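# Insert keyed shaft into loose gearbox bore

## Task

Lower the shaft's thin end from above into the gearbox's bore and keep going until the shaft's shoulder rests on the bore's top rim. The gearbox is not fixed down and has to stay upright on its output flange. The clearance is tight. The two keys on the shaft are aligned, and the key on the thin end must slide only into the keyway, the slot cut in the bore wall. The result has to hold by itself, not because the robot is still holding it. Release the shaft and pull the hand away at the end.

## Robot and tools

ROBOT. One arm with six joints carrying a five-fingered right hand, plus one camera, cam_wrist (504x504), mounted near the hand. Joint load limits in N m: shoulder pan, shoulder lift and elbow 141 each; wrist 1, wrist 2 and wrist 3 26.3 each. A held part's weight adds to these.

FRAMES. Reported positions are in the scene frame, in metres: origin on the table surface under the arm base, +z up, +y to the left when facing along +x. The printed hand point position can be slightly wrong, more so at long reach. The hand point is a spot 0.05 m ahead of the palm where index pad and thumb tip meet in a pinch. Its own axes: +z runs along the straightened fingers (which extend 0.06 to 0.07 m past it), +y points out of the palm, +x points across the palm away from the thumb. Across the palm the hand extends 0.08 m on the little-finger side, and on the thumb side 0.02 m when the thumb is swung in front of the palm, up to 0.09 m otherwise. A wrist bracket on the little-finger side reaches 0.03 m beyond the point along +y and 0.11 m across the palm; it can collide.

ROW FORMAT (shared by execute_actions and move). One row is 14 numbers, each in -1 to 1, in this order: dx, dy, dz, rx, ry, rz, little, ring, middle, index, thumb_bend, thumb_turn, force_limit, speed. The first six are an offset, not a pose: a displacement of the hand point from its measured pose at the start of the action, expressed in the hand point's own axes; 1.0 equals 0.6 m for dx/dy/dz and 180 degrees for the rotation vector rx, ry, rz. Every row in an action is measured from that same start pose, not from the row before. The next six are absolute finger targets: -1 open/straight, +1 fully curled; thumb_bend -1 straight to +1 bent; thumb_turn -1 beside the palm to +1 opposite the fingers. A pinch is roughly index +0.22, thumb_bend +0.75, thumb_turn +0.57. force_limit maps linearly from about 0 N at -1 to 10 N at +1 fingertip force (15 N for the two thumb motors); it only stops closing motion. speed maps from near zero at -1 to full at +1 (full travel in 0.6 s). For a soft grip close at speed -0.9 or below. A wraparound grasp with the thumb turned in fits objects 0.035 to 0.08 m wide; turn the thumb before reaching the object. Resending identical finger numbers keeps a grip; send more-open targets to loosen.

execute_actions: argument actions, a list of up to 15 actions; each action is a table of up to 15 rows, each row held for one step of 1/30 s, with the last row repeated to fill 15 steps (0.5 s). An empty list just returns the state and images. Each step the commanded pose is clipped to within 100 mm and 16 degrees of the measured pose, so large offsets take several actions.

move: target is one row (offsets measured from the pose in the latest result). speed is the path's top speed in m/s, 0.002 to 0.5 (default 0.25; rotation up to twice that in rad/s). stop_force, optional, 9 to 40 N: the path ends when push against the motion along the target line exceeds that amount for two steps; the hand then backs to its position two steps before and holds. Use it only with slow, non-rotating moves; omit it when moving away from something you are pressing. blocking=false returns after 0.5 s while the arm continues; it cannot be combined with stop_force, and you must use wait or stop before new motion. The result adds a move: line giving the ending (done, contact, held, off_target, moving, fault) and limits (paced means the sent pose was clipped; held means a check blocked steps), plus the distance to target.

wait: seconds, 0 to 10; the arm keeps its last command. stop: no arguments; brakes a running move. zoom_image: camera "cam_wrist" and region [x0, y0, x1, y1] in pixels, top-left origin, at most 504 by 504. show_instructions: no arguments; shows the reference images. finished_scene: scene, the number of the current scene; irreversible, and the goal must already be met and stable.

RESULTS. The state line gives end_effector_position, end_effector_quat_wxyz and velocities in the scene frame. "Hand target" is the pose the controller is currently driving toward. "pose unreachable" means the clearance check altered or blocked the command (a mount under the base counts as arm). hand_measured, hand_stopped_by (moving, target, force, stalled, fault) and hand_load_n list six values in the motor order above; a lost grip shows as loads falling near zero. Wrist force and torque are in the hand point's axes, noisy (offset up to about 4 N, noise up to 2.4 N), saturating near 50 N. Joint torques are noisy and offset. Camera calibration is given as OpenCV K, distortion and T_world_to_cam.

CAUTIONS. The arm is stiff: commanding even slightly past a firm contact can trigger a fault stop. A joint torque at its limit, or 150 N of outside force anywhere on arm or held part, halts the arm for 10 s. Approach contacts slowly; faster touches hit harder. Motors that hold load heat up: a MOTOR HOT warning comes at 70 °C and brakes lock at 85 °C. Do not drop the shaft, slam it, shove the loose gearbox over, or knock anything off the table, which fails the task. Loose objects may occasionally be nudged by outside disturbances. The simulation keeps running while you compose replies.

Each tool is called after ">>>" as name([rows], argument=value, ...), one row to a line, values as JSON.

Reference images:

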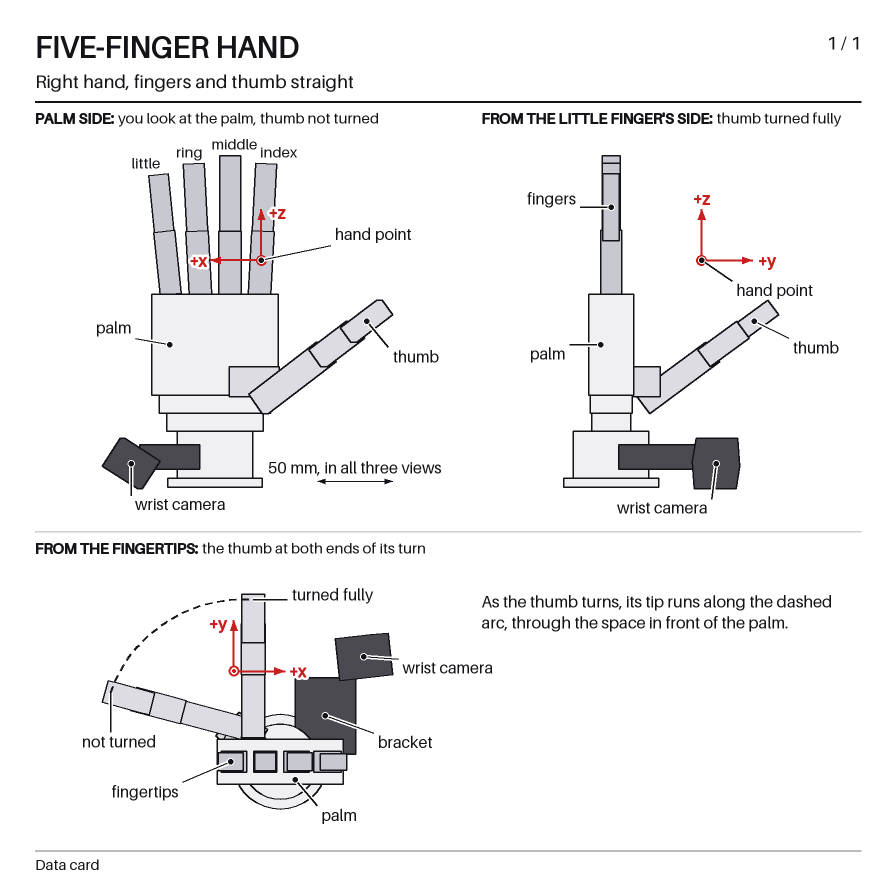

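## Session

I'll start by looking at the current state.

>>> execute_actions(actions=[])

Scene clock: 0.00 s.
end_effector_position=(+0.6487, -0.1705, +0.2712) hand_measured=(-1.000, -1.000, -1.000, -1.000, -1.000, -1.000) hand_load_n=(+0.0, +0.0, +0.0, +0.0, +0.0, +0.0) hand_stopped_by=(target, target, target, target, target, target) hand_force_limit=0.00 hand_speed=-0.80 end_effector_quat_wxyz=(+0.037, +0.524, +0.847, +0.077) end_effector_velocity=(-0.000, -0.000, -0.001) end_effector_angular_velocity=(+0.001, +0.003, -0.000)
Joint positions: [-0.61  -0.886  0.84   1.542  1.412 -1.032]
Joint velocities: [-0.     0.001  0.001  0.     0.001  0.   ]
Joint torques (N m, as the arm reports them, + toward a larger angle): no reading
Motor temperatures (°C, as the motors report them): [28 29 27 36 29 39]
Wrist force (N, on the end effector, along its own x y z axes, offset not removed): no reading
Wrist torque (N m, same axes, about the end effector's origin, offset not removed): no reading
Hand target: +0.649, -0.171, +0.271; +0.037, +0.524, +0.847, +0.077

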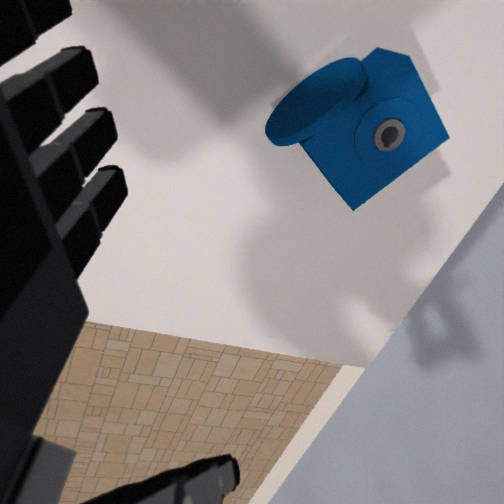

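>>> move(target=[0.341, -0.054, -0.341, 0, 0.192, 0, -1, -1, -1, -1, -1, -1, 0, 0], speed=0.25)

Scene clock: 18.37 s.
end_effector_position=(+0.4991, -0.0207, +0.4707) hand_measured=(-1.000, -1.000, -1.000, -1.000, -1.000, -1.000) hand_load_n=(+0.0, +0.0, +0.0, +0.0, +0.0, +0.0) hand_stopped_by=(target, target, target, target, target, target) hand_force_limit=0.00 hand_speed=0.00 end_effector_quat_wxyz=(-0.216, +0.478, +0.820, +0.229) end_effector_velocity=(-0.002, +0.001, +0.002) end_effector_angular_velocity=(+0.003, -0.000, +0.001)
Joint positions: [-0.666 -1.14   0.947  2.275  1.167 -1.254]
Joint velocities: [-0.001 -0.005  0.004  0.003 -0.002 -0.003]
Joint torques (N m, as the arm reports them, + toward a larger angle): [ -5.91 -45.54 -10.38   4.95  -2.68  -2.09]
Motor temperatures (°C, as the motors report them): [28 29 27 36 29 39]
Wrist force (N, on the end effector, along its own x y z axes, offset not removed): [-1.0 -1.0 0.5]
Wrist torque (N m, same axes, about the end effector's origin, offset not removed): [-0.08 0.02 -0.07]
Hand target: +0.499, -0.021, +0.471; -0.217, +0.478, +0.820, +0.229
Off the commanded pose: 0.000 m, 0 deg.
move: done
camera_calibration (this result's frames):
cam_wrist: T_world_to_cam=[[0.91003, 0.389088, 0.143025, -0.516204], [0.396294, -0.91779, -0.0247372, -0.213799], [0.121642, 0.0791915, -0.98941, 0.535629], [0, 0, 0, 1]] pos_world=[0.489333, -0.0377915, 0.598498]

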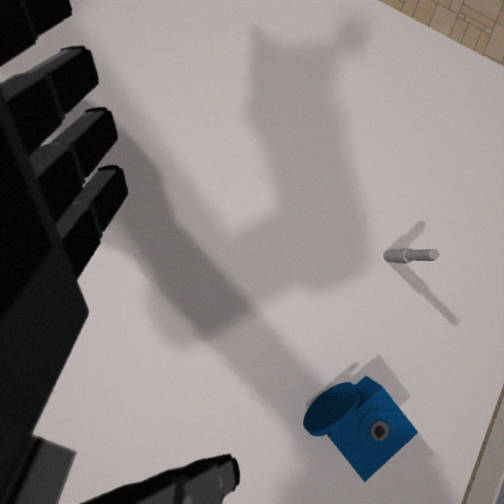

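>>> zoom_image(camera="cam_wrist", region=[360, 200, 480, 320])

>>> zoom_image(camera="cam_wrist", region=[290, 350, 440, 500])

Region (360, 200, 480, 320) of cam_wrist's 504x504 image, scaled by 4.200, with more detail than that image has.

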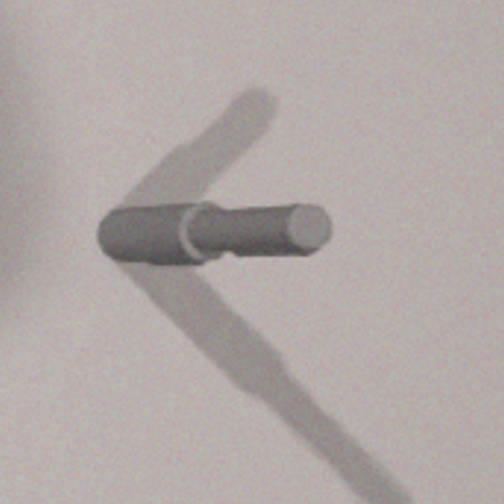

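Region (290, 350, 440, 500) of cam_wrist's 504x504 image, scaled by 3.360, with more detail than that image has.

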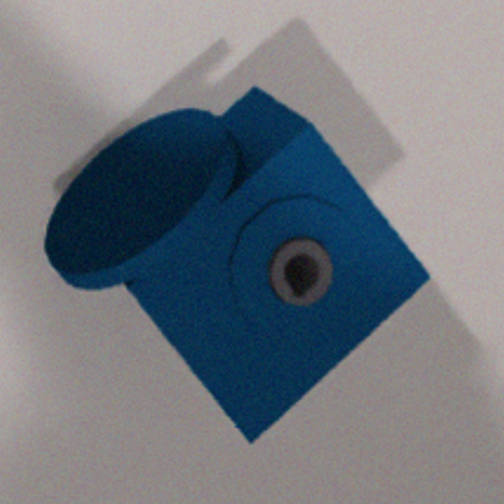

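>>> move(target=[-0.586, 0.2555, 0.156, -0.378, -0.0626, 0.591, -1, -1, -1, -1, -1, -1, 0, 0], speed=0.35)

Scene clock: 120.60 s.
end_effector_position=(+0.7795, -0.1397, +0.2199) hand_measured=(-1.000, -1.000, -1.000, -1.000, -1.000, -1.000) hand_load_n=(+0.0, +0.0, +0.0, +0.0, +0.0, +0.0) hand_stopped_by=(target, target, target, target, target, target) hand_force_limit=0.00 hand_speed=0.00 end_effector_quat_wxyz=(+0.026, +0.950, -0.082, +0.299) end_effector_velocity=(+0.003, -0.001, +0.001) end_effector_angular_velocity=(+0.004, +0.022, -0.009)
Joint positions: [-0.325 -0.511  0.189  1.283  1.503  1.477]
Joint velocities: [ 0.002  0.125 -0.256  0.152  0.009  0.008]
Joint torques (N m, as the arm reports them, + toward a larger angle): [  8.73 -48.96 -28.22   3.04   1.75   2.96]
Motor temperatures (°C, as the motors report them): [28 29 27 36 29 39]
Wrist force (N, on the end effector, along its own x y z axes, offset not removed): [-0.4 -2.2 0.8]
Wrist torque (N m, same axes, about the end effector's origin, offset not removed): [-0.29 -0.02 -0.17]
Hand target: +0.780, -0.140, +0.220; +0.026, +0.951, -0.083, +0.297
Off the commanded pose: 0.000 m, 0 deg.
move: done
camera_calibration (this result's frames):
cam_wrist: T_world_to_cam=[[-0.22792, -0.97335, -0.0253617, 0.0445151], [-0.973638, 0.228075, -0.00335247, 0.782829], [0.00904749, 0.0239291, -0.999673, 0.345102], [0, 0, 0, 1]] pos_world=[0.769215, -0.143473, 0.348742]

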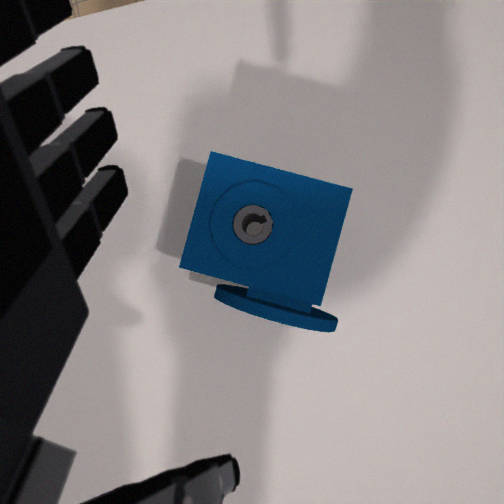

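>>> zoom_image(camera="cam_wrist", region=[203, 175, 303, 275])

>>> zoom_image(camera="cam_wrist", region=[150, 130, 370, 350])

Region (203, 175, 303, 275) of cam_wrist's 504x504 image, scaled by 5.040, with more detail than that image has.

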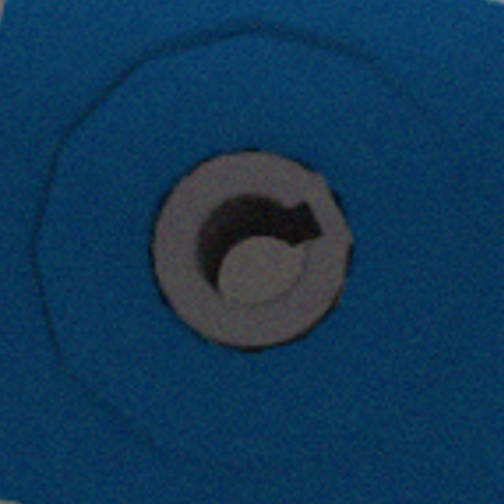

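Region (150, 130, 370, 350) of cam_wrist's 504x504 image, scaled by 2.291, with more detail than that image has.

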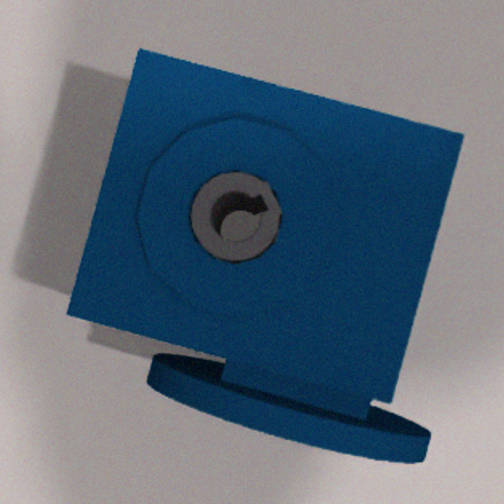

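>>> move(target=[-0.0742, -0.3682, -0.0927, 0.0536, 0, -0.0777, -1, -1, -1, -1, -1, -1, 0, 0], speed=0.2)

Scene clock: 221.47 s.
end_effector_position=(+0.7499, +0.0893, +0.2396) hand_measured=(-1.000, -1.000, -1.000, -1.000, -1.000, -1.000) hand_load_n=(+0.0, +0.0, +0.0, +0.0, +0.0, +0.0) hand_stopped_by=(target, target, target, target, target, target) hand_force_limit=0.00 hand_speed=0.00 end_effector_quat_wxyz=(-0.017, +0.952, +0.059, +0.299) end_effector_velocity=(-0.000, +0.002, +0.001) end_effector_angular_velocity=(+0.001, +0.000, +0.003)
Joint positions: [-0.034 -0.719  0.535  1.145  1.503  1.47 ]
Joint velocities: [ 0.003  0.001 -0.003  0.002 -0.     0.001]
Joint torques (N m, as the arm reports them, + toward a larger angle): [  8.73 -45.28 -31.03   3.02   1.73   2.41]
Motor temperatures (°C, as the motors report them): [28 29 27 36 29 39]
Wrist force (N, on the end effector, along its own x y z axes, offset not removed): [-0.7 -1.2 0.7]
Wrist torque (N m, same axes, about the end effector's origin, offset not removed): [-0.17 0.01 -0.08]
Hand target: +0.750, +0.090, +0.240; -0.017, +0.952, +0.059, +0.299
Off the commanded pose: 0.001 m, 0 deg.
move: done
camera_calibration (this result's frames):
cam_wrist: T_world_to_cam=[[0.0661309, -0.997546, -0.0229843, 0.0421679], [-0.99781, -0.066082, -0.0028836, 0.746175], [0.00135768, 0.0231246, -0.999732, 0.365433], [0, 0, 0, 1]] pos_world=[0.741256, 0.0829226, 0.368456]

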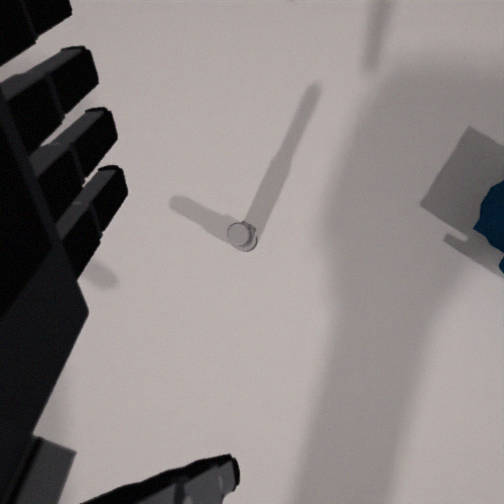

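>>> zoom_image(camera="cam_wrist", region=[210, 205, 274, 269])

Region (210, 205, 274, 269) of cam_wrist's 504x504 image, scaled by 7.875, with more detail than that image has.

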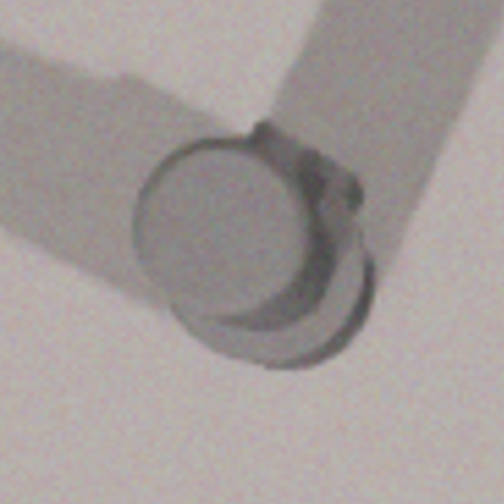

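>>> move(target=[-0.2103, -0.1603, 0.0753, -0.2399, 0.2879, 0.1263, -1, -1, -1, -1, 0.75, 0.57, 0, 0.5], speed=0.3)

Scene clock: 245.03 s.
end_effector_position=(+0.6755, +0.1599, +0.1483) hand_measured=(-1.000, -1.000, -1.000, -1.000, +0.750, +0.570) hand_load_n=(+0.0, +0.0, +0.0, +0.0, +0.0, +0.0) hand_stopped_by=(target, target, target, target, target, target) hand_force_limit=0.00 hand_speed=0.50 end_effector_quat_wxyz=(+0.189, +0.755, -0.191, +0.598) end_effector_velocity=(-0.000, +0.000, -0.001) end_effector_angular_velocity=(+0.001, -0.000, -0.000)
Joint positions: [ 0.333 -0.874  1.327 -0.114  2.466  1.785]
Joint velocities: [ 0.     0.001  0.    -0.     0.     0.002]
Joint torques (N m, as the arm reports them, + toward a larger angle): [ -4.13 -51.88 -16.02   0.62  -1.3   -0.27]
Motor temperatures (°C, as the motors report them): [28 29 27 36 29 39]
Wrist force (N, on the end effector, along its own x y z axes, offset not removed): [-0.7 -2.5 0.9]
Wrist torque (N m, same axes, about the end effector's origin, offset not removed): [-0.40 0.04 -0.06]
Hand target: +0.676, +0.160, +0.148; +0.189, +0.755, -0.191, +0.598
Off the commanded pose: 0.028 m, 15 deg.
move: held; limits=paced,held; held on 12 of 88 steps, including the last
pose unreachable: on one or more control steps of this call, first in action 0 (counted from 0), an arm could not follow its commanded pose, so it was not sent that pose on those steps. On the call's last step it was still not sent that pose. It may still have moved: this result reports where it is.
cause: the commanded pose would bring two parts of the arm too close to each other (joints 4 (wrist 1) to 6 (wrist 3) lie between them).
camera_calibration (this result's frames):
cam_wrist: T_world_to_cam=[[-0.537189, -0.843462, -0.000543839, 0.495046], [-0.615701, 0.392572, -0.683228, 0.445784], [0.57649, -0.366687, -0.730205, -0.0934403], [0, 0, 0, 1]] pos_world=[0.59427, 0.208287, 0.23661]

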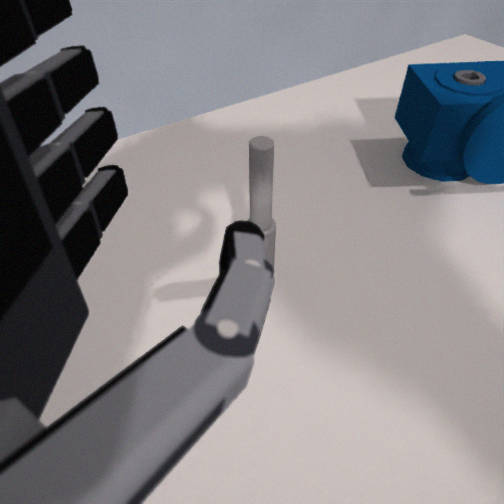

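>>> move(target=[-0.0785, 0.0185, 0.1017, 0.01865, 0.0689, 0.0163, -1, -1, -1, -1, 0.75, 0.57, 0, 0.5], speed=0.15)

Scene clock: 256.50 s.
end_effector_position=(+0.6757, +0.1598, +0.1483) hand_measured=(-1.000, -1.000, -1.000, -1.000, +0.750, +0.570) hand_load_n=(+0.0, +0.0, +0.0, +0.0, +0.0, +0.0) hand_stopped_by=(target, target, target, target, target, target) hand_force_limit=0.00 hand_speed=0.50 end_effector_quat_wxyz=(+0.189, +0.754, -0.191, +0.599) end_effector_velocity=(+0.000, +0.000, -0.000) end_effector_angular_velocity=(+0.001, -0.000, -0.000)
Joint positions: [ 0.333 -0.874  1.328 -0.116  2.465  1.784]
Joint velocities: [ 0.     0.    -0.001  0.     0.     0.001]
Joint torques (N m, as the arm reports them, + toward a larger angle): [ -3.14 -52.85 -18.5   -0.23  -1.22  -0.58]
Motor temperatures (°C, as the motors report them): [28 29 27 36 29 39]
Wrist force (N, on the end effector, along its own x y z axes, offset not removed): [-1.4 -1.7 0.1]
Wrist torque (N m, same axes, about the end effector's origin, offset not removed): [-0.21 0.11 -0.15]
Hand target: +0.676, +0.160, +0.148; +0.189, +0.754, -0.191, +0.599
Off the commanded pose: 0.078 m, 13 deg.
move: held; limits=held; held on 25 of 31 steps, including the last
pose unreachable: on one or more control steps of this call, first in action 0 (counted from 0), an arm could not follow its commanded pose, so it was not sent that pose on those steps. On the call's last step it was still not sent that pose. It may still have moved: this result reports where it is.
cause: the commanded pose would bring two parts of the arm too close to each other (joints 4 (wrist 1) to 6 (wrist 3) lie between them).
camera_calibration (this result's frames):
cam_wrist: T_world_to_cam=[[-0.536962, -0.843606, -0.000858787, 0.494963], [-0.615308, 0.392345, -0.683712, 0.44583], [0.57712, -0.366599, -0.729752, -0.0941571], [0, 0, 0, 1]] pos_world=[0.594439, 0.208117, 0.236533]

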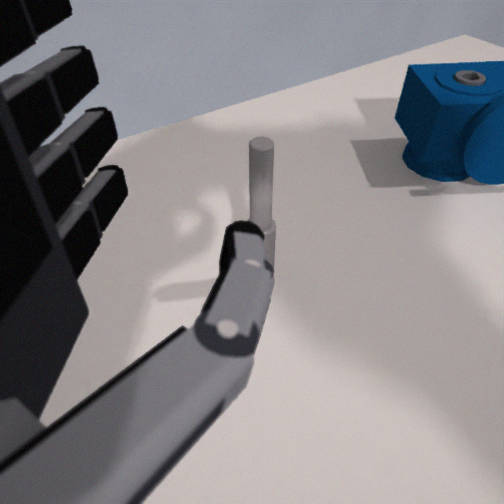

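>>> move(target=[0, 0, 0, 0.08, 0, 0, -1, -1, -1, -1, 0.75, 0.57, 0, 0.5], speed=0.2)

Scene clock: 263.47 s.
end_effector_position=(+0.6756, +0.1598, +0.1482) hand_measured=(-1.000, -1.000, -1.000, -1.000, +0.750, +0.570) hand_load_n=(+0.0, +0.0, +0.0, +0.0, +0.0, +0.0) hand_stopped_by=(target, target, target, target, target, target) hand_force_limit=0.00 hand_speed=0.50 end_effector_quat_wxyz=(+0.094, +0.772, -0.115, +0.618) end_effector_velocity=(+0.001, -0.000, -0.000) end_effector_angular_velocity=(+0.004, -0.004, +0.015)
Joint positions: [ 0.27  -1.026  1.568 -0.281  2.16   1.718]
Joint velocities: [-0.006 -0.007  0.014 -0.014 -0.021 -0.004]
Joint torques (N m, as the arm reports them, + toward a larger angle): [ -6.65 -50.39 -10.19  -2.57  -1.85  -2.41]
Motor temperatures (°C, as the motors report them): [28 29 27 36 29 39]
Wrist force (N, on the end effector, along its own x y z axes, offset not removed): [-1.6 -2.4 0.4]
Wrist torque (N m, same axes, about the end effector's origin, offset not removed): [-0.35 0.09 -0.06]
Hand target: +0.676, +0.160, +0.148; +0.093, +0.772, -0.115, +0.618
Off the commanded pose: 0.000 m, 0 deg.
move: done
camera_calibration (this result's frames):
cam_wrist: T_world_to_cam=[[-0.317565, -0.946654, -0.0547612, 0.371182], [-0.686009, 0.269231, -0.675949, 0.511887], [0.654633, -0.177091, -0.734911, -0.176065], [0, 0, 0, 1]] pos_world=[0.584291, 0.182385, 0.236943]

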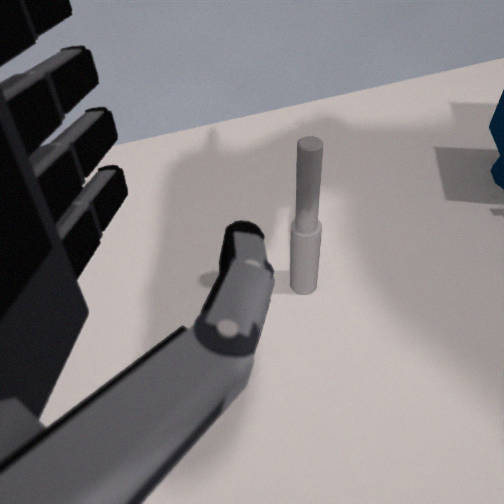

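>>> move(target=[-0.079, 0.0543, 0.0918, -0.016, 0.07, 0.0027, -1, -1, -1, -1, 0.75, 0.57, 0, 0.5], speed=0.15)

Scene clock: 271.40 s.
end_effector_position=(+0.7074, +0.1160, +0.0902) hand_measured=(-1.000, -1.000, -1.000, -1.000, +0.750, +0.570) hand_load_n=(+0.0, +0.0, +0.0, +0.0, +0.0, +0.0) hand_stopped_by=(target, target, target, target, target, target) hand_force_limit=0.00 hand_speed=0.50 end_effector_quat_wxyz=(+0.123, +0.697, -0.123, +0.695) end_effector_velocity=(+0.001, -0.001, -0.002) end_effector_angular_velocity=(-0.004, -0.009, +0.000)
Joint positions: [ 0.204 -0.899  1.693 -0.796  2.161  1.572]
Joint velocities: [-0.002  0.006  0.004 -0.022 -0.002 -0.007]
Joint torques (N m, as the arm reports them, + toward a larger angle): [ -6.45 -36.53  -7.97  -3.38  -1.93  -2.37]
Motor temperatures (°C, as the motors report them): [28 29 27 36 29 39]
Wrist force (N, on the end effector, along its own x y z axes, offset not removed): [-1.5 -1.6 0.4]
Wrist torque (N m, same axes, about the end effector's origin, offset not removed): [-0.14 0.10 -0.18]
Hand target: +0.708, +0.116, +0.090; +0.123, +0.697, -0.123, +0.696
Off the commanded pose: 0.000 m, 0 deg.
move: done
camera_calibration (this result's frames):
cam_wrist: T_world_to_cam=[[-0.352855, -0.933636, -0.061791, 0.360723], [-0.516569, 0.249441, -0.819106, 0.401671], [0.78016, -0.257106, -0.570304, -0.341602], [0, 0, 0, 1]] pos_world=[0.601278, 0.148763, 0.156484]

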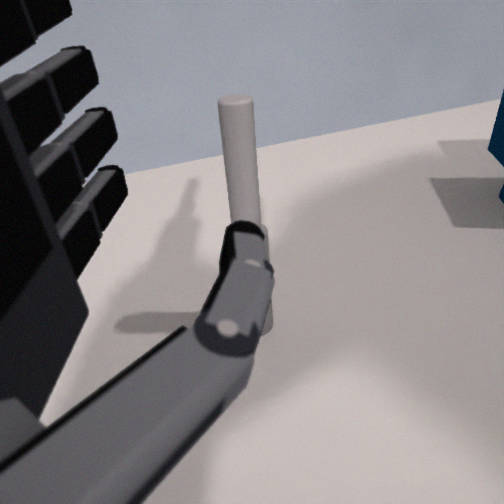

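>>> move(target=[0, -0.002, 0.05, 0, 0, 0, -1, -1, -1, -1, 0.75, 0.57, 0, 0.5], speed=0.05)

Scene clock: 279.10 s.
end_effector_position=(+0.7357, +0.1070, +0.0902) hand_measured=(-1.000, -1.000, -1.000, -1.000, +0.750, +0.570) hand_load_n=(+0.0, +0.0, +0.0, +0.0, +0.0, +0.0) hand_stopped_by=(target, target, target, target, target, target) hand_force_limit=0.00 hand_speed=0.50 end_effector_quat_wxyz=(+0.123, +0.697, -0.123, +0.695) end_effector_velocity=(+0.002, -0.001, -0.001) end_effector_angular_velocity=(+0.001, +0.002, -0.001)
Joint positions: [ 0.177 -0.862  1.62  -0.76   2.133  1.572]
Joint velocities: [-0.002  0.004 -0.006  0.004 -0.001  0.001]
Joint torques (N m, as the arm reports them, + toward a larger angle): [ -5.8  -37.95 -26.85   0.54  -1.93   2.29]
Motor temperatures (°C, as the motors report them): [28 30 27 36 29 39]
Wrist force (N, on the end effector, along its own x y z axes, offset not removed): [-0.7 -1.8 0.1]
Wrist torque (N m, same axes, about the end effector's origin, offset not removed): [-0.23 0.02 -0.05]
Hand target: +0.736, +0.107, +0.090; +0.123, +0.697, -0.123, +0.695
Off the commanded pose: 0.000 m, 0 deg.
move: done
camera_calibration (this result's frames):
cam_wrist: T_world_to_cam=[[-0.352839, -0.933637, -0.0618539, 0.362266], [-0.516558, 0.249483, -0.819101, 0.418537], [0.780175, -0.257059, -0.570305, -0.366071], [0, 0, 0, 1]] pos_world=[0.629619, 0.139706, 0.156459]

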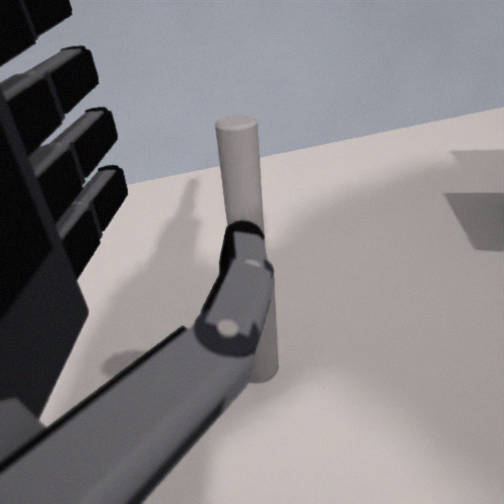

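>>> zoom_image(camera="cam_wrist", region=[196, 100, 296, 200])

>>> zoom_image(camera="cam_wrist", region=[210, 300, 310, 400])

Region (196, 100, 296, 200) of cam_wrist's 504x504 image, scaled by 5.040, with more detail than that image has.

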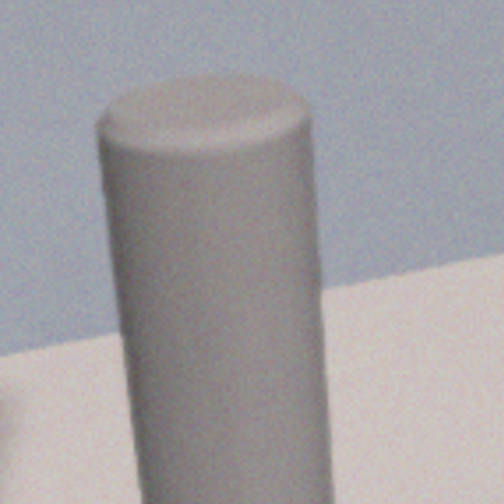

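Region (210, 300, 310, 400) of cam_wrist's 504x504 image, scaled by 5.040, with more detail than that image has.

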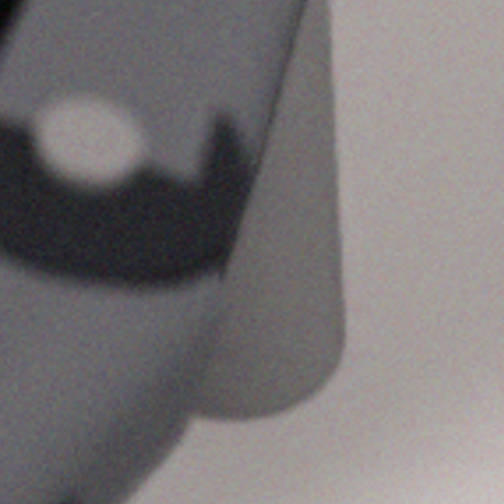

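>>> move(target=[0, -0.0023, 0.0177, -0.0444, 0, 0, -1, -1, -1, -1, 0.75, 0.57, 0, 0.5], speed=0.05)

Scene clock: 290.37 s.
end_effector_position=(+0.7439, +0.1051, +0.0902) hand_measured=(-1.000, -1.000, -1.000, -1.000, +0.750, +0.570) hand_load_n=(+0.0, +0.0, +0.0, +0.0, +0.0, +0.0) hand_stopped_by=(target, target, target, target, target, target) hand_force_limit=0.00 hand_speed=0.50 end_effector_quat_wxyz=(+0.160, +0.689, -0.160, +0.688) end_effector_velocity=(+0.000, +0.000, -0.000) end_effector_angular_velocity=(-0.000, -0.001, -0.000)
Joint positions: [ 0.202 -0.807  1.509 -0.705  2.266  1.572]
Joint velocities: [ 0.     0.001 -0.    -0.002  0.    -0.001]
Joint torques (N m, as the arm reports them, + toward a larger angle): [  5.25 -51.89 -14.11  -1.4   -1.89  -2.18]
Motor temperatures (°C, as the motors report them): [28 30 27 36 29 39]
Wrist force (N, on the end effector, along its own x y z axes, offset not removed): [-0.5 -2.5 0.3]
Wrist torque (N m, same axes, about the end effector's origin, offset not removed): [-0.37 -0.01 -0.08]
Hand target: +0.744, +0.105, +0.090; +0.160, +0.689, -0.160, +0.688
Off the commanded pose: 0.002 m, 2 deg.
move: held; limits=held; held on 11 of 49 steps, including the last
pose unreachable: on one or more control steps of this call, first in action 0 (counted from 0), an arm could not follow its commanded pose, so it was not sent that pose on those steps. On the call's last step it was still not sent that pose. It may still have moved: this result reports where it is.
cause: the commanded pose would bring two parts of the arm too close to each other (joints 4 (wrist 1) to 6 (wrist 3) lie between them).
camera_calibration (this result's frames):
cam_wrist: T_world_to_cam=[[-0.451355, -0.890219, -0.0615456, 0.432129], [-0.486555, 0.303334, -0.819301, 0.39531], [0.748026, -0.33985, -0.570052, -0.340277], [0, 0, 0, 1]] pos_world=[0.64192, 0.149135, 0.156498]

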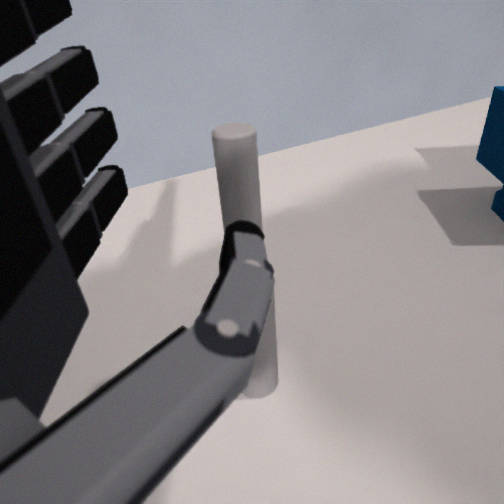

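>>> move(target=[0, 0, 0.006, 0.008, 0, 0, -1, -1, -1, -0.3, 0.75, 0.57, 0, -0.3], speed=0.02)

Scene clock: 294.00 s.
end_effector_position=(+0.7470, +0.1036, +0.0902) hand_measured=(-1.000, -1.000, -1.000, -0.300, +0.750, +0.570) hand_load_n=(+0.0, +0.0, +0.0, +0.0, +0.0, +0.0) hand_stopped_by=(target, target, target, target, target, target) hand_force_limit=0.00 hand_speed=-0.30 end_effector_quat_wxyz=(+0.152, +0.691, -0.152, +0.690) end_effector_velocity=(+0.001, -0.001, +0.001) end_effector_angular_velocity=(-0.001, -0.000, +0.010)
Joint positions: [ 0.192 -0.813  1.522 -0.711  2.232  1.572]
Joint velocities: [-0.004 -0.004  0.005 -0.002 -0.014 -0.002]
Joint torques (N m, as the arm reports them, + toward a larger angle): [ -5.22 -54.81  -8.72  -3.15  -1.78   1.99]
Motor temperatures (°C, as the motors report them): [28 30 27 36 29 39]
Wrist force (N, on the end effector, along its own x y z axes, offset not removed): [-0.6 -2.6 0.8]
Wrist torque (N m, same axes, about the end effector's origin, offset not removed): [-0.36 -0.03 -0.07]
Hand target: +0.747, +0.104, +0.090; +0.151, +0.691, -0.152, +0.690
Off the commanded pose: 0.000 m, 0 deg.
move: done
camera_calibration (this result's frames):
cam_wrist: T_world_to_cam=[[-0.429924, -0.900764, -0.0615633, 0.417258], [-0.493697, 0.29163, -0.819278, 0.403794], [0.755929, -0.321833, -0.570082, -0.350863], [0, 0, 0, 1]] pos_world=[0.643969, 0.145173, 0.156486]

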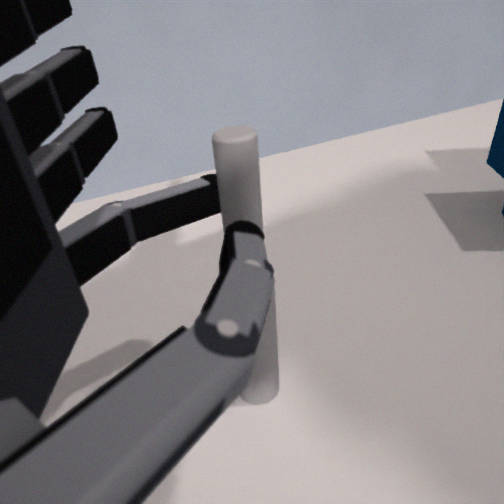

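>>> move(target=[0, 0, 0, 0, 0, 0, -1, -1, -1, 0.3, 0.75, 0.57, 0.2, -0.88], speed=0.02)

Scene clock: 302.43 s.
end_effector_position=(+0.7470, +0.1036, +0.0902) hand_measured=(-1.000, -1.000, -1.000, +0.230, +0.750, +0.570) hand_load_n=(+0.0, +0.0, +0.0, +6.0, +0.5, +0.0) hand_stopped_by=(target, target, target, force, target, target) hand_force_limit=0.20 hand_speed=-0.88 end_effector_quat_wxyz=(+0.152, +0.691, -0.152, +0.690) end_effector_velocity=(+0.000, +0.000, +0.001) end_effector_angular_velocity=(+0.001, -0.002, -0.000)
Joint positions: [ 0.192 -0.813  1.522 -0.711  2.232  1.572]
Joint velocities: [ 0.    -0.001 -0.001 -0.     0.001  0.001]
Joint torques (N m, as the arm reports them, + toward a larger angle): [  6.61 -41.37 -26.49   0.18   1.42  -1.99]
Motor temperatures (°C, as the motors report them): [28 30 27 36 29 39]
Wrist force (N, on the end effector, along its own x y z axes, offset not removed): [-1.4 -1.9 0.3]
Wrist torque (N m, same axes, about the end effector's origin, offset not removed): [-0.31 0.15 -0.11]
Hand target: +0.747, +0.104, +0.090; +0.152, +0.691, -0.152, +0.690
Off the commanded pose: 0.000 m, 0 deg.
move: done
camera_calibration (this result's frames):
cam_wrist: T_world_to_cam=[[-0.429923, -0.900764, -0.0615596, 0.417259], [-0.493702, 0.291628, -0.819275, 0.403795], [0.755926, -0.321834, -0.570086, -0.35086], [0, 0, 0, 1]] pos_world=[0.643968, 0.145176, 0.156485]

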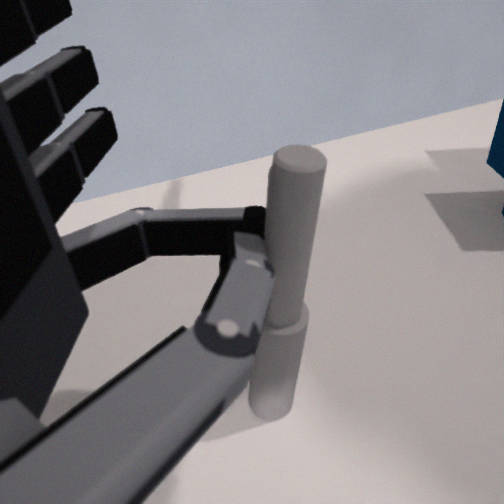

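>>> move(target=[0, -0.03, 0, 0, 0, 0, -1, -1, -1, 0.3, 0.75, 0.57, 0.2, -0.88], speed=0.01)

Scene clock: 306.53 s.
end_effector_position=(+0.7544, +0.1197, +0.0903) hand_measured=(-1.000, -1.000, -1.000, +0.230, +0.750, +0.570) hand_load_n=(+0.0, +0.0, +0.0, +6.0, +0.5, +0.0) hand_stopped_by=(target, target, target, force, target, target) hand_force_limit=0.20 hand_speed=-0.88 end_effector_quat_wxyz=(+0.152, +0.691, -0.152, +0.690) end_effector_velocity=(+0.001, +0.002, +0.000) end_effector_angular_velocity=(-0.001, +0.000, -0.000)
Joint positions: [ 0.215 -0.788  1.471 -0.686  2.255  1.572]
Joint velocities: [ 0.003  0.004 -0.008  0.005  0.004 -0.001]
Joint torques (N m, as the arm reports them, + toward a larger angle): [  9.88 -40.67 -27.49   0.61   2.04  -2.16]
Motor temperatures (°C, as the motors report them): [28 30 27 36 29 39]
Wrist force (N, on the end effector, along its own x y z axes, offset not removed): [-0.6 -2.1 -0.9]
Wrist torque (N m, same axes, about the end effector's origin, offset not removed): [-0.16 0.04 -0.07]
Hand target: +0.755, +0.120, +0.090; +0.152, +0.691, -0.152, +0.690
Off the commanded pose: 0.000 m, 0 deg.
move: done
camera_calibration (this result's frames):
cam_wrist: T_world_to_cam=[[-0.429897, -0.90078, -0.0615075, 0.434895], [-0.493682, 0.291554, -0.819314, 0.40282], [0.755954, -0.321855, -0.570037, -0.351326], [0, 0, 0, 1]] pos_world=[0.651411, 0.161225, 0.156516]

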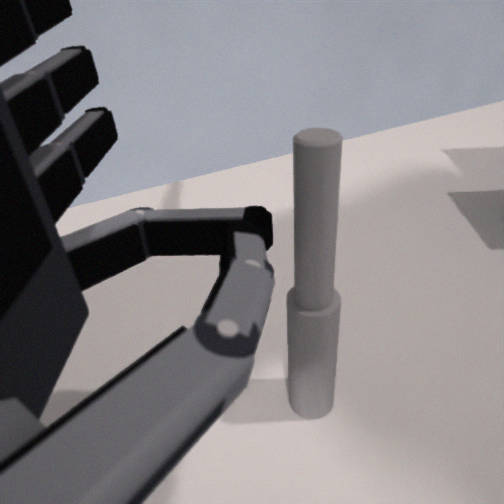

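>>> move(target=[0, 0, -0.08, 0.02, 0, 0, -1, -1, -1, 0.3, 0.75, 0.57, 0.2, -0.88], speed=0.08)

>>> execute_actions([
  [[0, 0, 0, 0, 0, 0, -1, -1, -1, 0.0, 0.4, 0.57, 0.2, 0.5]],
])

Scene clock: 313.03 s.
end_effector_position=(+0.7111, +0.1397, +0.0903) hand_measured=(-1.000, -1.000, -1.000, +0.230, +0.750, +0.570) hand_load_n=(+0.0, +0.0, +0.0, +6.0, +0.5, +0.0) hand_stopped_by=(target, target, target, force, target, target) hand_force_limit=0.20 hand_speed=-0.88 end_effector_quat_wxyz=(+0.130, +0.696, -0.131, +0.694) end_effector_velocity=(-0.003, +0.001, -0.000) end_effector_angular_velocity=(-0.001, -0.000, +0.003)
Joint positions: [ 0.251 -0.865  1.626 -0.763  2.229  1.572]
Joint velocities: [ 0.002 -0.003  0.009 -0.007 -0.001 -0.001]
Joint torques (N m, as the arm reports them, + toward a larger angle): [ 10.53 -51.78  -9.28  -2.93  -2.08  -2.06]
Motor temperatures (°C, as the motors report them): [28 30 27 36 29 39]
Wrist force (N, on the end effector, along its own x y z axes, offset not removed): [-1.2 -1.4 -0.1]
Wrist torque (N m, same axes, about the end effector's origin, offset not removed): [-0.17 0.11 -0.06]
Hand target: +0.711, +0.140, +0.090; +0.130, +0.696, -0.130, +0.694
Off the commanded pose: 0.000 m, 0 deg.
move: done
camera_calibration (this result's frames):
cam_wrist: T_world_to_cam=[[-0.372917, -0.925819, -0.0615782, 0.397286], [-0.510889, 0.260278, -0.819297, 0.39222], [0.774548, -0.27407, -0.570053, -0.332062], [0, 0, 0, 1]] pos_world=[0.605734, 0.17472, 0.156516]

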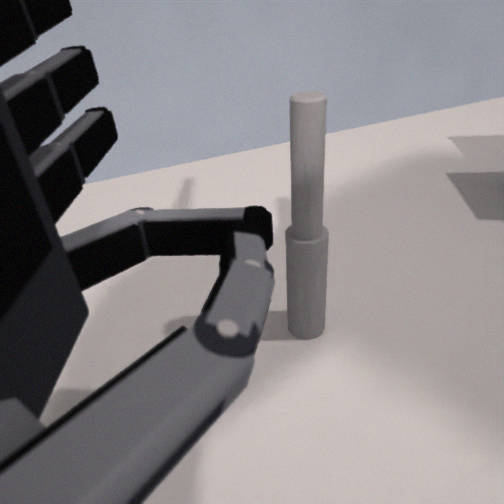

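Scene clock: 313.53 s.
end_effector_position=(+0.7111, +0.1397, +0.0903) hand_measured=(-1.000, -1.000, -1.000, +0.000, +0.400, +0.570) hand_load_n=(+0.0, +0.0, +0.0, +0.0, +0.0, +0.0) hand_stopped_by=(target, target, target, target, target, target) hand_force_limit=0.20 hand_speed=0.50 end_effector_quat_wxyz=(+0.130, +0.696, -0.131, +0.694) end_effector_velocity=(+0.000, +0.000, +0.000) end_effector_angular_velocity=(+0.002, -0.002, +0.000)
Joint positions: [ 0.251 -0.865  1.626 -0.763  2.229  1.572]
Joint velocities: [-0.    -0.    -0.    -0.001 -0.     0.002]
Joint torques (N m, as the arm reports them, + toward a larger angle): [ -2.59 -37.71 -26.71   0.65  -0.37  -1.18]
Motor temperatures (°C, as the motors report them): [28 30 27 36 29 39]
Wrist force (N, on the end effector, along its own x y z axes, offset not removed): [-0.6 -1.0 0.7]
Wrist torque (N m, same axes, about the end effector's origin, offset not removed): [-0.16 -0.04 -0.07]
Hand target: +0.711, +0.140, +0.090; +0.130, +0.696, -0.131, +0.694
Off the commanded pose: 0.000 m, 0 deg.
camera_calibration (this result's frames):
cam_wrist: T_world_to_cam=[[-0.372774, -0.925874, -0.061622, 0.397244], [-0.510853, 0.260211, -0.819341, 0.392177], [0.774641, -0.273949, -0.569985, -0.332114], [0, 0, 0, 1]] pos_world=[0.605696, 0.174767, 0.156505]

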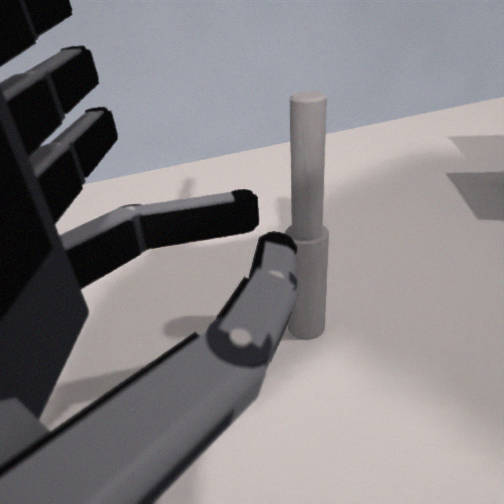

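>>> execute_actions([
  [[0, 0, 0, 0, 0, 0, -1, -1, 0.0, 0.0, 0.85, 1.0, 0.2, 0.5]],
])

Scene clock: 329.43 s.
end_effector_position=(+0.7111, +0.1397, +0.0903) hand_measured=(-1.000, -1.000, -0.008, +0.000, +0.850, +1.000) hand_load_n=(+0.0, +0.0, -0.5, +0.0, +0.0, +0.0) hand_stopped_by=(target, target, moving, target, target, target) hand_force_limit=0.20 hand_speed=0.50 end_effector_quat_wxyz=(+0.130, +0.696, -0.131, +0.694) end_effector_velocity=(-0.000, -0.000, -0.000) end_effector_angular_velocity=(+0.001, -0.000, -0.000)
Joint positions: [ 0.251 -0.865  1.626 -0.763  2.229  1.572]
Joint velocities: [ 0.    -0.     0.    -0.     0.     0.001]
Joint torques (N m, as the arm reports them, + toward a larger angle): [  6.56 -45.55 -13.69  -3.17  -0.13   1.34]
Motor temperatures (°C, as the motors report them): [28 30 27 36 29 39]
Wrist force (N, on the end effector, along its own x y z axes, offset not removed): [-1.0 -1.4 0.9]
Wrist torque (N m, same axes, about the end effector's origin, offset not removed): [-0.19 0.01 -0.06]
Hand target: +0.711, +0.140, +0.090; +0.130, +0.696, -0.131, +0.694
Off the commanded pose: 0.000 m, 0 deg.
camera_calibration (this result's frames):
cam_wrist: T_world_to_cam=[[-0.372916, -0.925819, -0.0615815, 0.397286], [-0.510884, 0.260279, -0.8193, 0.392218], [0.774552, -0.274069, -0.570049, -0.332065], [0, 0, 0, 1]] pos_world=[0.605734, 0.17472, 0.156516]

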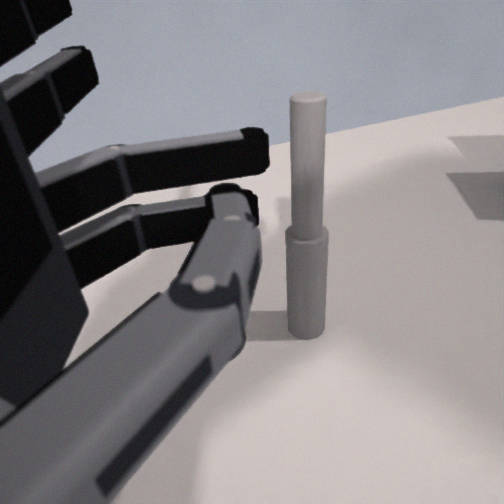

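>>> move(target=[-0.0133, 0.0557, 0.0, 0, 0, 0, -1, -1, -1, -1, 0.85, 1.0, 0.2, 0.5], speed=0.05)

>>> move(target=[0, 0, 0.045, -0.015, 0, 0, -1, -1, -1, -1, 0.85, 1.0, 0.2, 0.5], speed=0.04)

Scene clock: 343.57 s.
end_effector_position=(+0.6991, +0.1088, +0.0823) hand_measured=(-1.000, -1.000, -1.000, -1.000, +0.850, +1.000) hand_load_n=(+0.0, +0.0, +0.0, +0.0, +0.0, +0.0) hand_stopped_by=(target, target, target, target, target, target) hand_force_limit=0.20 hand_speed=0.50 end_effector_quat_wxyz=(+0.130, +0.696, -0.131, +0.694) end_effector_velocity=(-0.000, -0.002, +0.001) end_effector_angular_velocity=(-0.000, -0.002, +0.000)
Joint positions: [ 0.202 -0.895  1.715 -0.821  2.18   1.572]
Joint velocities: [-0.004 -0.004  0.005 -0.004 -0.004 -0.001]
Joint torques (N m, as the arm reports them, + toward a larger angle): [ -6.47 -50.47  -8.23  -2.88  -1.92  -1.9 ]
Motor temperatures (°C, as the motors report them): [28 30 27 36 29 39]
Wrist force (N, on the end effector, along its own x y z axes, offset not removed): [-1.0 -1.8 -0.5]
Wrist torque (N m, same axes, about the end effector's origin, offset not removed): [-0.19 0.09 -0.10]
Hand target: +0.699, +0.109, +0.082; +0.130, +0.696, -0.131, +0.694
Off the commanded pose: 0.000 m, 0 deg.
move: done
camera_calibration (this result's frames):
cam_wrist: T_world_to_cam=[[-0.372971, -0.92578, -0.061832, 0.363782], [-0.51089, 0.260538, -0.819214, 0.387511], [0.774522, -0.273954, -0.570145, -0.335723], [0, 0, 0, 1]] pos_world=[0.593681, 0.143848, 0.148537]

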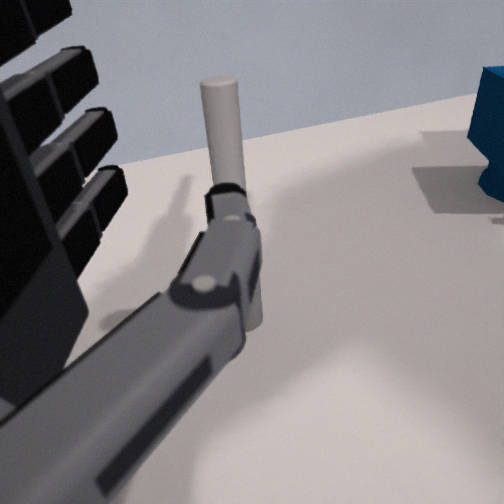

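Scene clock: 344.63 s.
end_effector_position=(+0.7240, +0.0991, +0.0823) hand_measured=(-1.000, -1.000, -1.000, -1.000, +0.850, +1.000) hand_load_n=(+0.0, +0.0, +0.0, +0.0, +0.0, +0.0) hand_stopped_by=(target, target, target, target, target, target) hand_force_limit=0.20 hand_speed=0.50 end_effector_quat_wxyz=(+0.146, +0.693, -0.147, +0.691) end_effector_velocity=(+0.002, -0.001, -0.001) end_effector_angular_velocity=(-0.001, +0.001, -0.004)
Joint positions: [ 0.189 -0.847  1.618 -0.773  2.213  1.572]
Joint velocities: [-0.001  0.006 -0.01   0.005  0.003 -0.   ]
Joint torques (N m, as the arm reports them, + toward a larger angle): [ -6.53 -38.77 -26.49   0.69   1.79   2.23]
Motor temperatures (°C, as the motors report them): [28 30 27 36 29 39]
Wrist force (N, on the end effector, along its own x y z axes, offset not removed): [-0.6 -1.8 -0.3]
Wrist torque (N m, same axes, about the end effector's origin, offset not removed): [-0.24 -0.02 -0.06]
Hand target: +0.724, +0.099, +0.082; +0.146, +0.693, -0.147, +0.691
Off the commanded pose: 0.000 m, 0 deg.
move: done
camera_calibration (this result's frames):
cam_wrist: T_world_to_cam=[[-0.415675, -0.90742, -0.0616716, 0.393183], [-0.498233, 0.283912, -0.819242, 0.39129], [0.760906, -0.309812, -0.570122, -0.344242], [0, 0, 0, 1]] pos_world=[0.620326, 0.13904, 0.148549]

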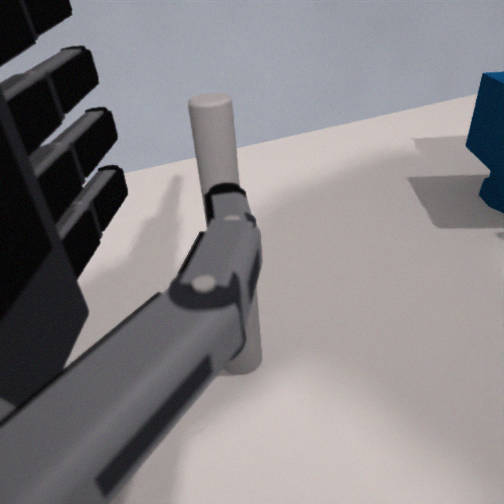

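>>> zoom_image(camera="cam_wrist", region=[160, 80, 300, 220])

Region (160, 80, 300, 220) of cam_wrist's 504x504 image, scaled by 3.600, with more detail than that image has.

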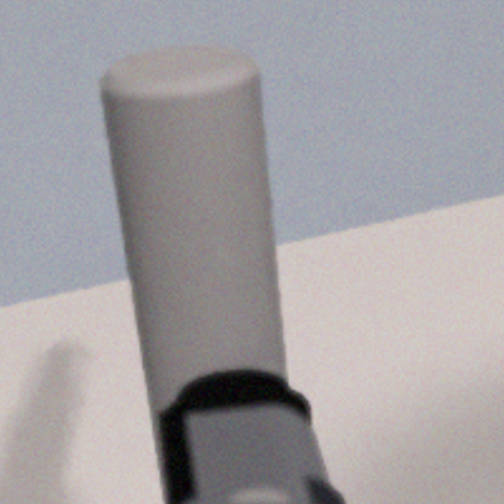

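>>> move(target=[0, -0.0033, 0.02, 0, 0, 0, -1, -1, -0.45, -0.45, 0.85, 1.0, 0.2, 0.0], speed=0.02)

Scene clock: 351.13 s.
end_effector_position=(+0.7354, +0.0962, +0.0823) hand_measured=(-1.000, -1.000, -0.450, -0.450, +0.850, +1.000) hand_load_n=(+0.0, +0.0, +0.0, +0.0, +0.0, +0.0) hand_stopped_by=(target, target, target, target, target, target) hand_force_limit=0.20 hand_speed=0.00 end_effector_quat_wxyz=(+0.146, +0.693, -0.147, +0.691) end_effector_velocity=(+0.002, -0.001, -0.000) end_effector_angular_velocity=(-0.000, +0.001, +0.000)
Joint positions: [ 0.179 -0.831  1.586 -0.757  2.204  1.572]
Joint velocities: [-0.002  0.003 -0.007  0.004 -0.002 -0.   ]
Joint torques (N m, as the arm reports them, + toward a larger angle): [ -3.64 -37.17 -24.79   0.99  -2.21  -2.09]
Motor temperatures (°C, as the motors report them): [28 30 27 36 29 39]
Wrist force (N, on the end effector, along its own x y z axes, offset not removed): [-2.0 -1.5 0.3]
Wrist torque (N m, same axes, about the end effector's origin, offset not removed): [-0.22 0.16 -0.11]
Hand target: +0.736, +0.096, +0.082; +0.146, +0.693, -0.147, +0.691
Off the commanded pose: 0.000 m, 0 deg.
move: done
camera_calibration (this result's frames):
cam_wrist: T_world_to_cam=[[-0.415678, -0.907417, -0.0616979, 0.395249], [-0.498219, 0.283931, -0.819244, 0.397825], [0.760914, -0.309802, -0.570116, -0.353889], [0, 0, 0, 1]] pos_world=[0.631779, 0.136065, 0.148544]

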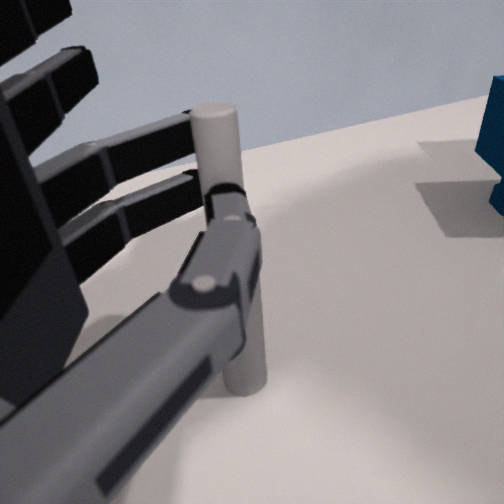

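>>> move(target=[0, 0, 0, 0, 0, 0, -1, -1, 0.3, 0.3, 0.85, 1.0, 0.0, -0.88], speed=0.02)

Scene clock: 355.07 s.
end_effector_position=(+0.7354, +0.0962, +0.0823) hand_measured=(-1.000, -1.000, -0.032, -0.032, +0.848, +1.000) hand_load_n=(+0.0, +0.0, +6.5, +5.5, +5.0, +0.0) hand_stopped_by=(target, target, force, force, target, target) hand_force_limit=0.00 hand_speed=-0.88 end_effector_quat_wxyz=(+0.146, +0.693, -0.147, +0.691) end_effector_velocity=(+0.000, +0.000, +0.001) end_effector_angular_velocity=(+0.002, -0.002, +0.001)
Joint positions: [ 0.179 -0.831  1.586 -0.757  2.204  1.572]
Joint velocities: [ 0.    -0.001 -0.     0.001 -0.001  0.002]
Joint torques (N m, as the arm reports them, + toward a larger angle): [  8.77 -54.86  -8.74  -2.96   1.69   0.14]
Motor temperatures (°C, as the motors report them): [28 30 27 36 29 39]
Wrist force (N, on the end effector, along its own x y z axes, offset not removed): [-1.7 -1.5 0.7]
Wrist torque (N m, same axes, about the end effector's origin, offset not removed): [-0.27 0.06 -0.08]
Hand target: +0.735, +0.096, +0.082; +0.146, +0.693, -0.147, +0.691
Off the commanded pose: 0.000 m, 0 deg.
move: done
camera_calibration (this result's frames):
cam_wrist: T_world_to_cam=[[-0.415678, -0.907417, -0.0617009, 0.39525], [-0.498214, 0.283932, -0.819247, 0.397823], [0.760917, -0.309802, -0.570112, -0.35389], [0, 0, 0, 1]] pos_world=[0.631779, 0.136066, 0.148545]

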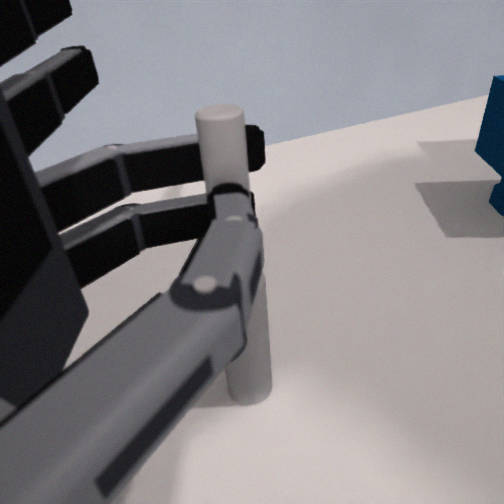

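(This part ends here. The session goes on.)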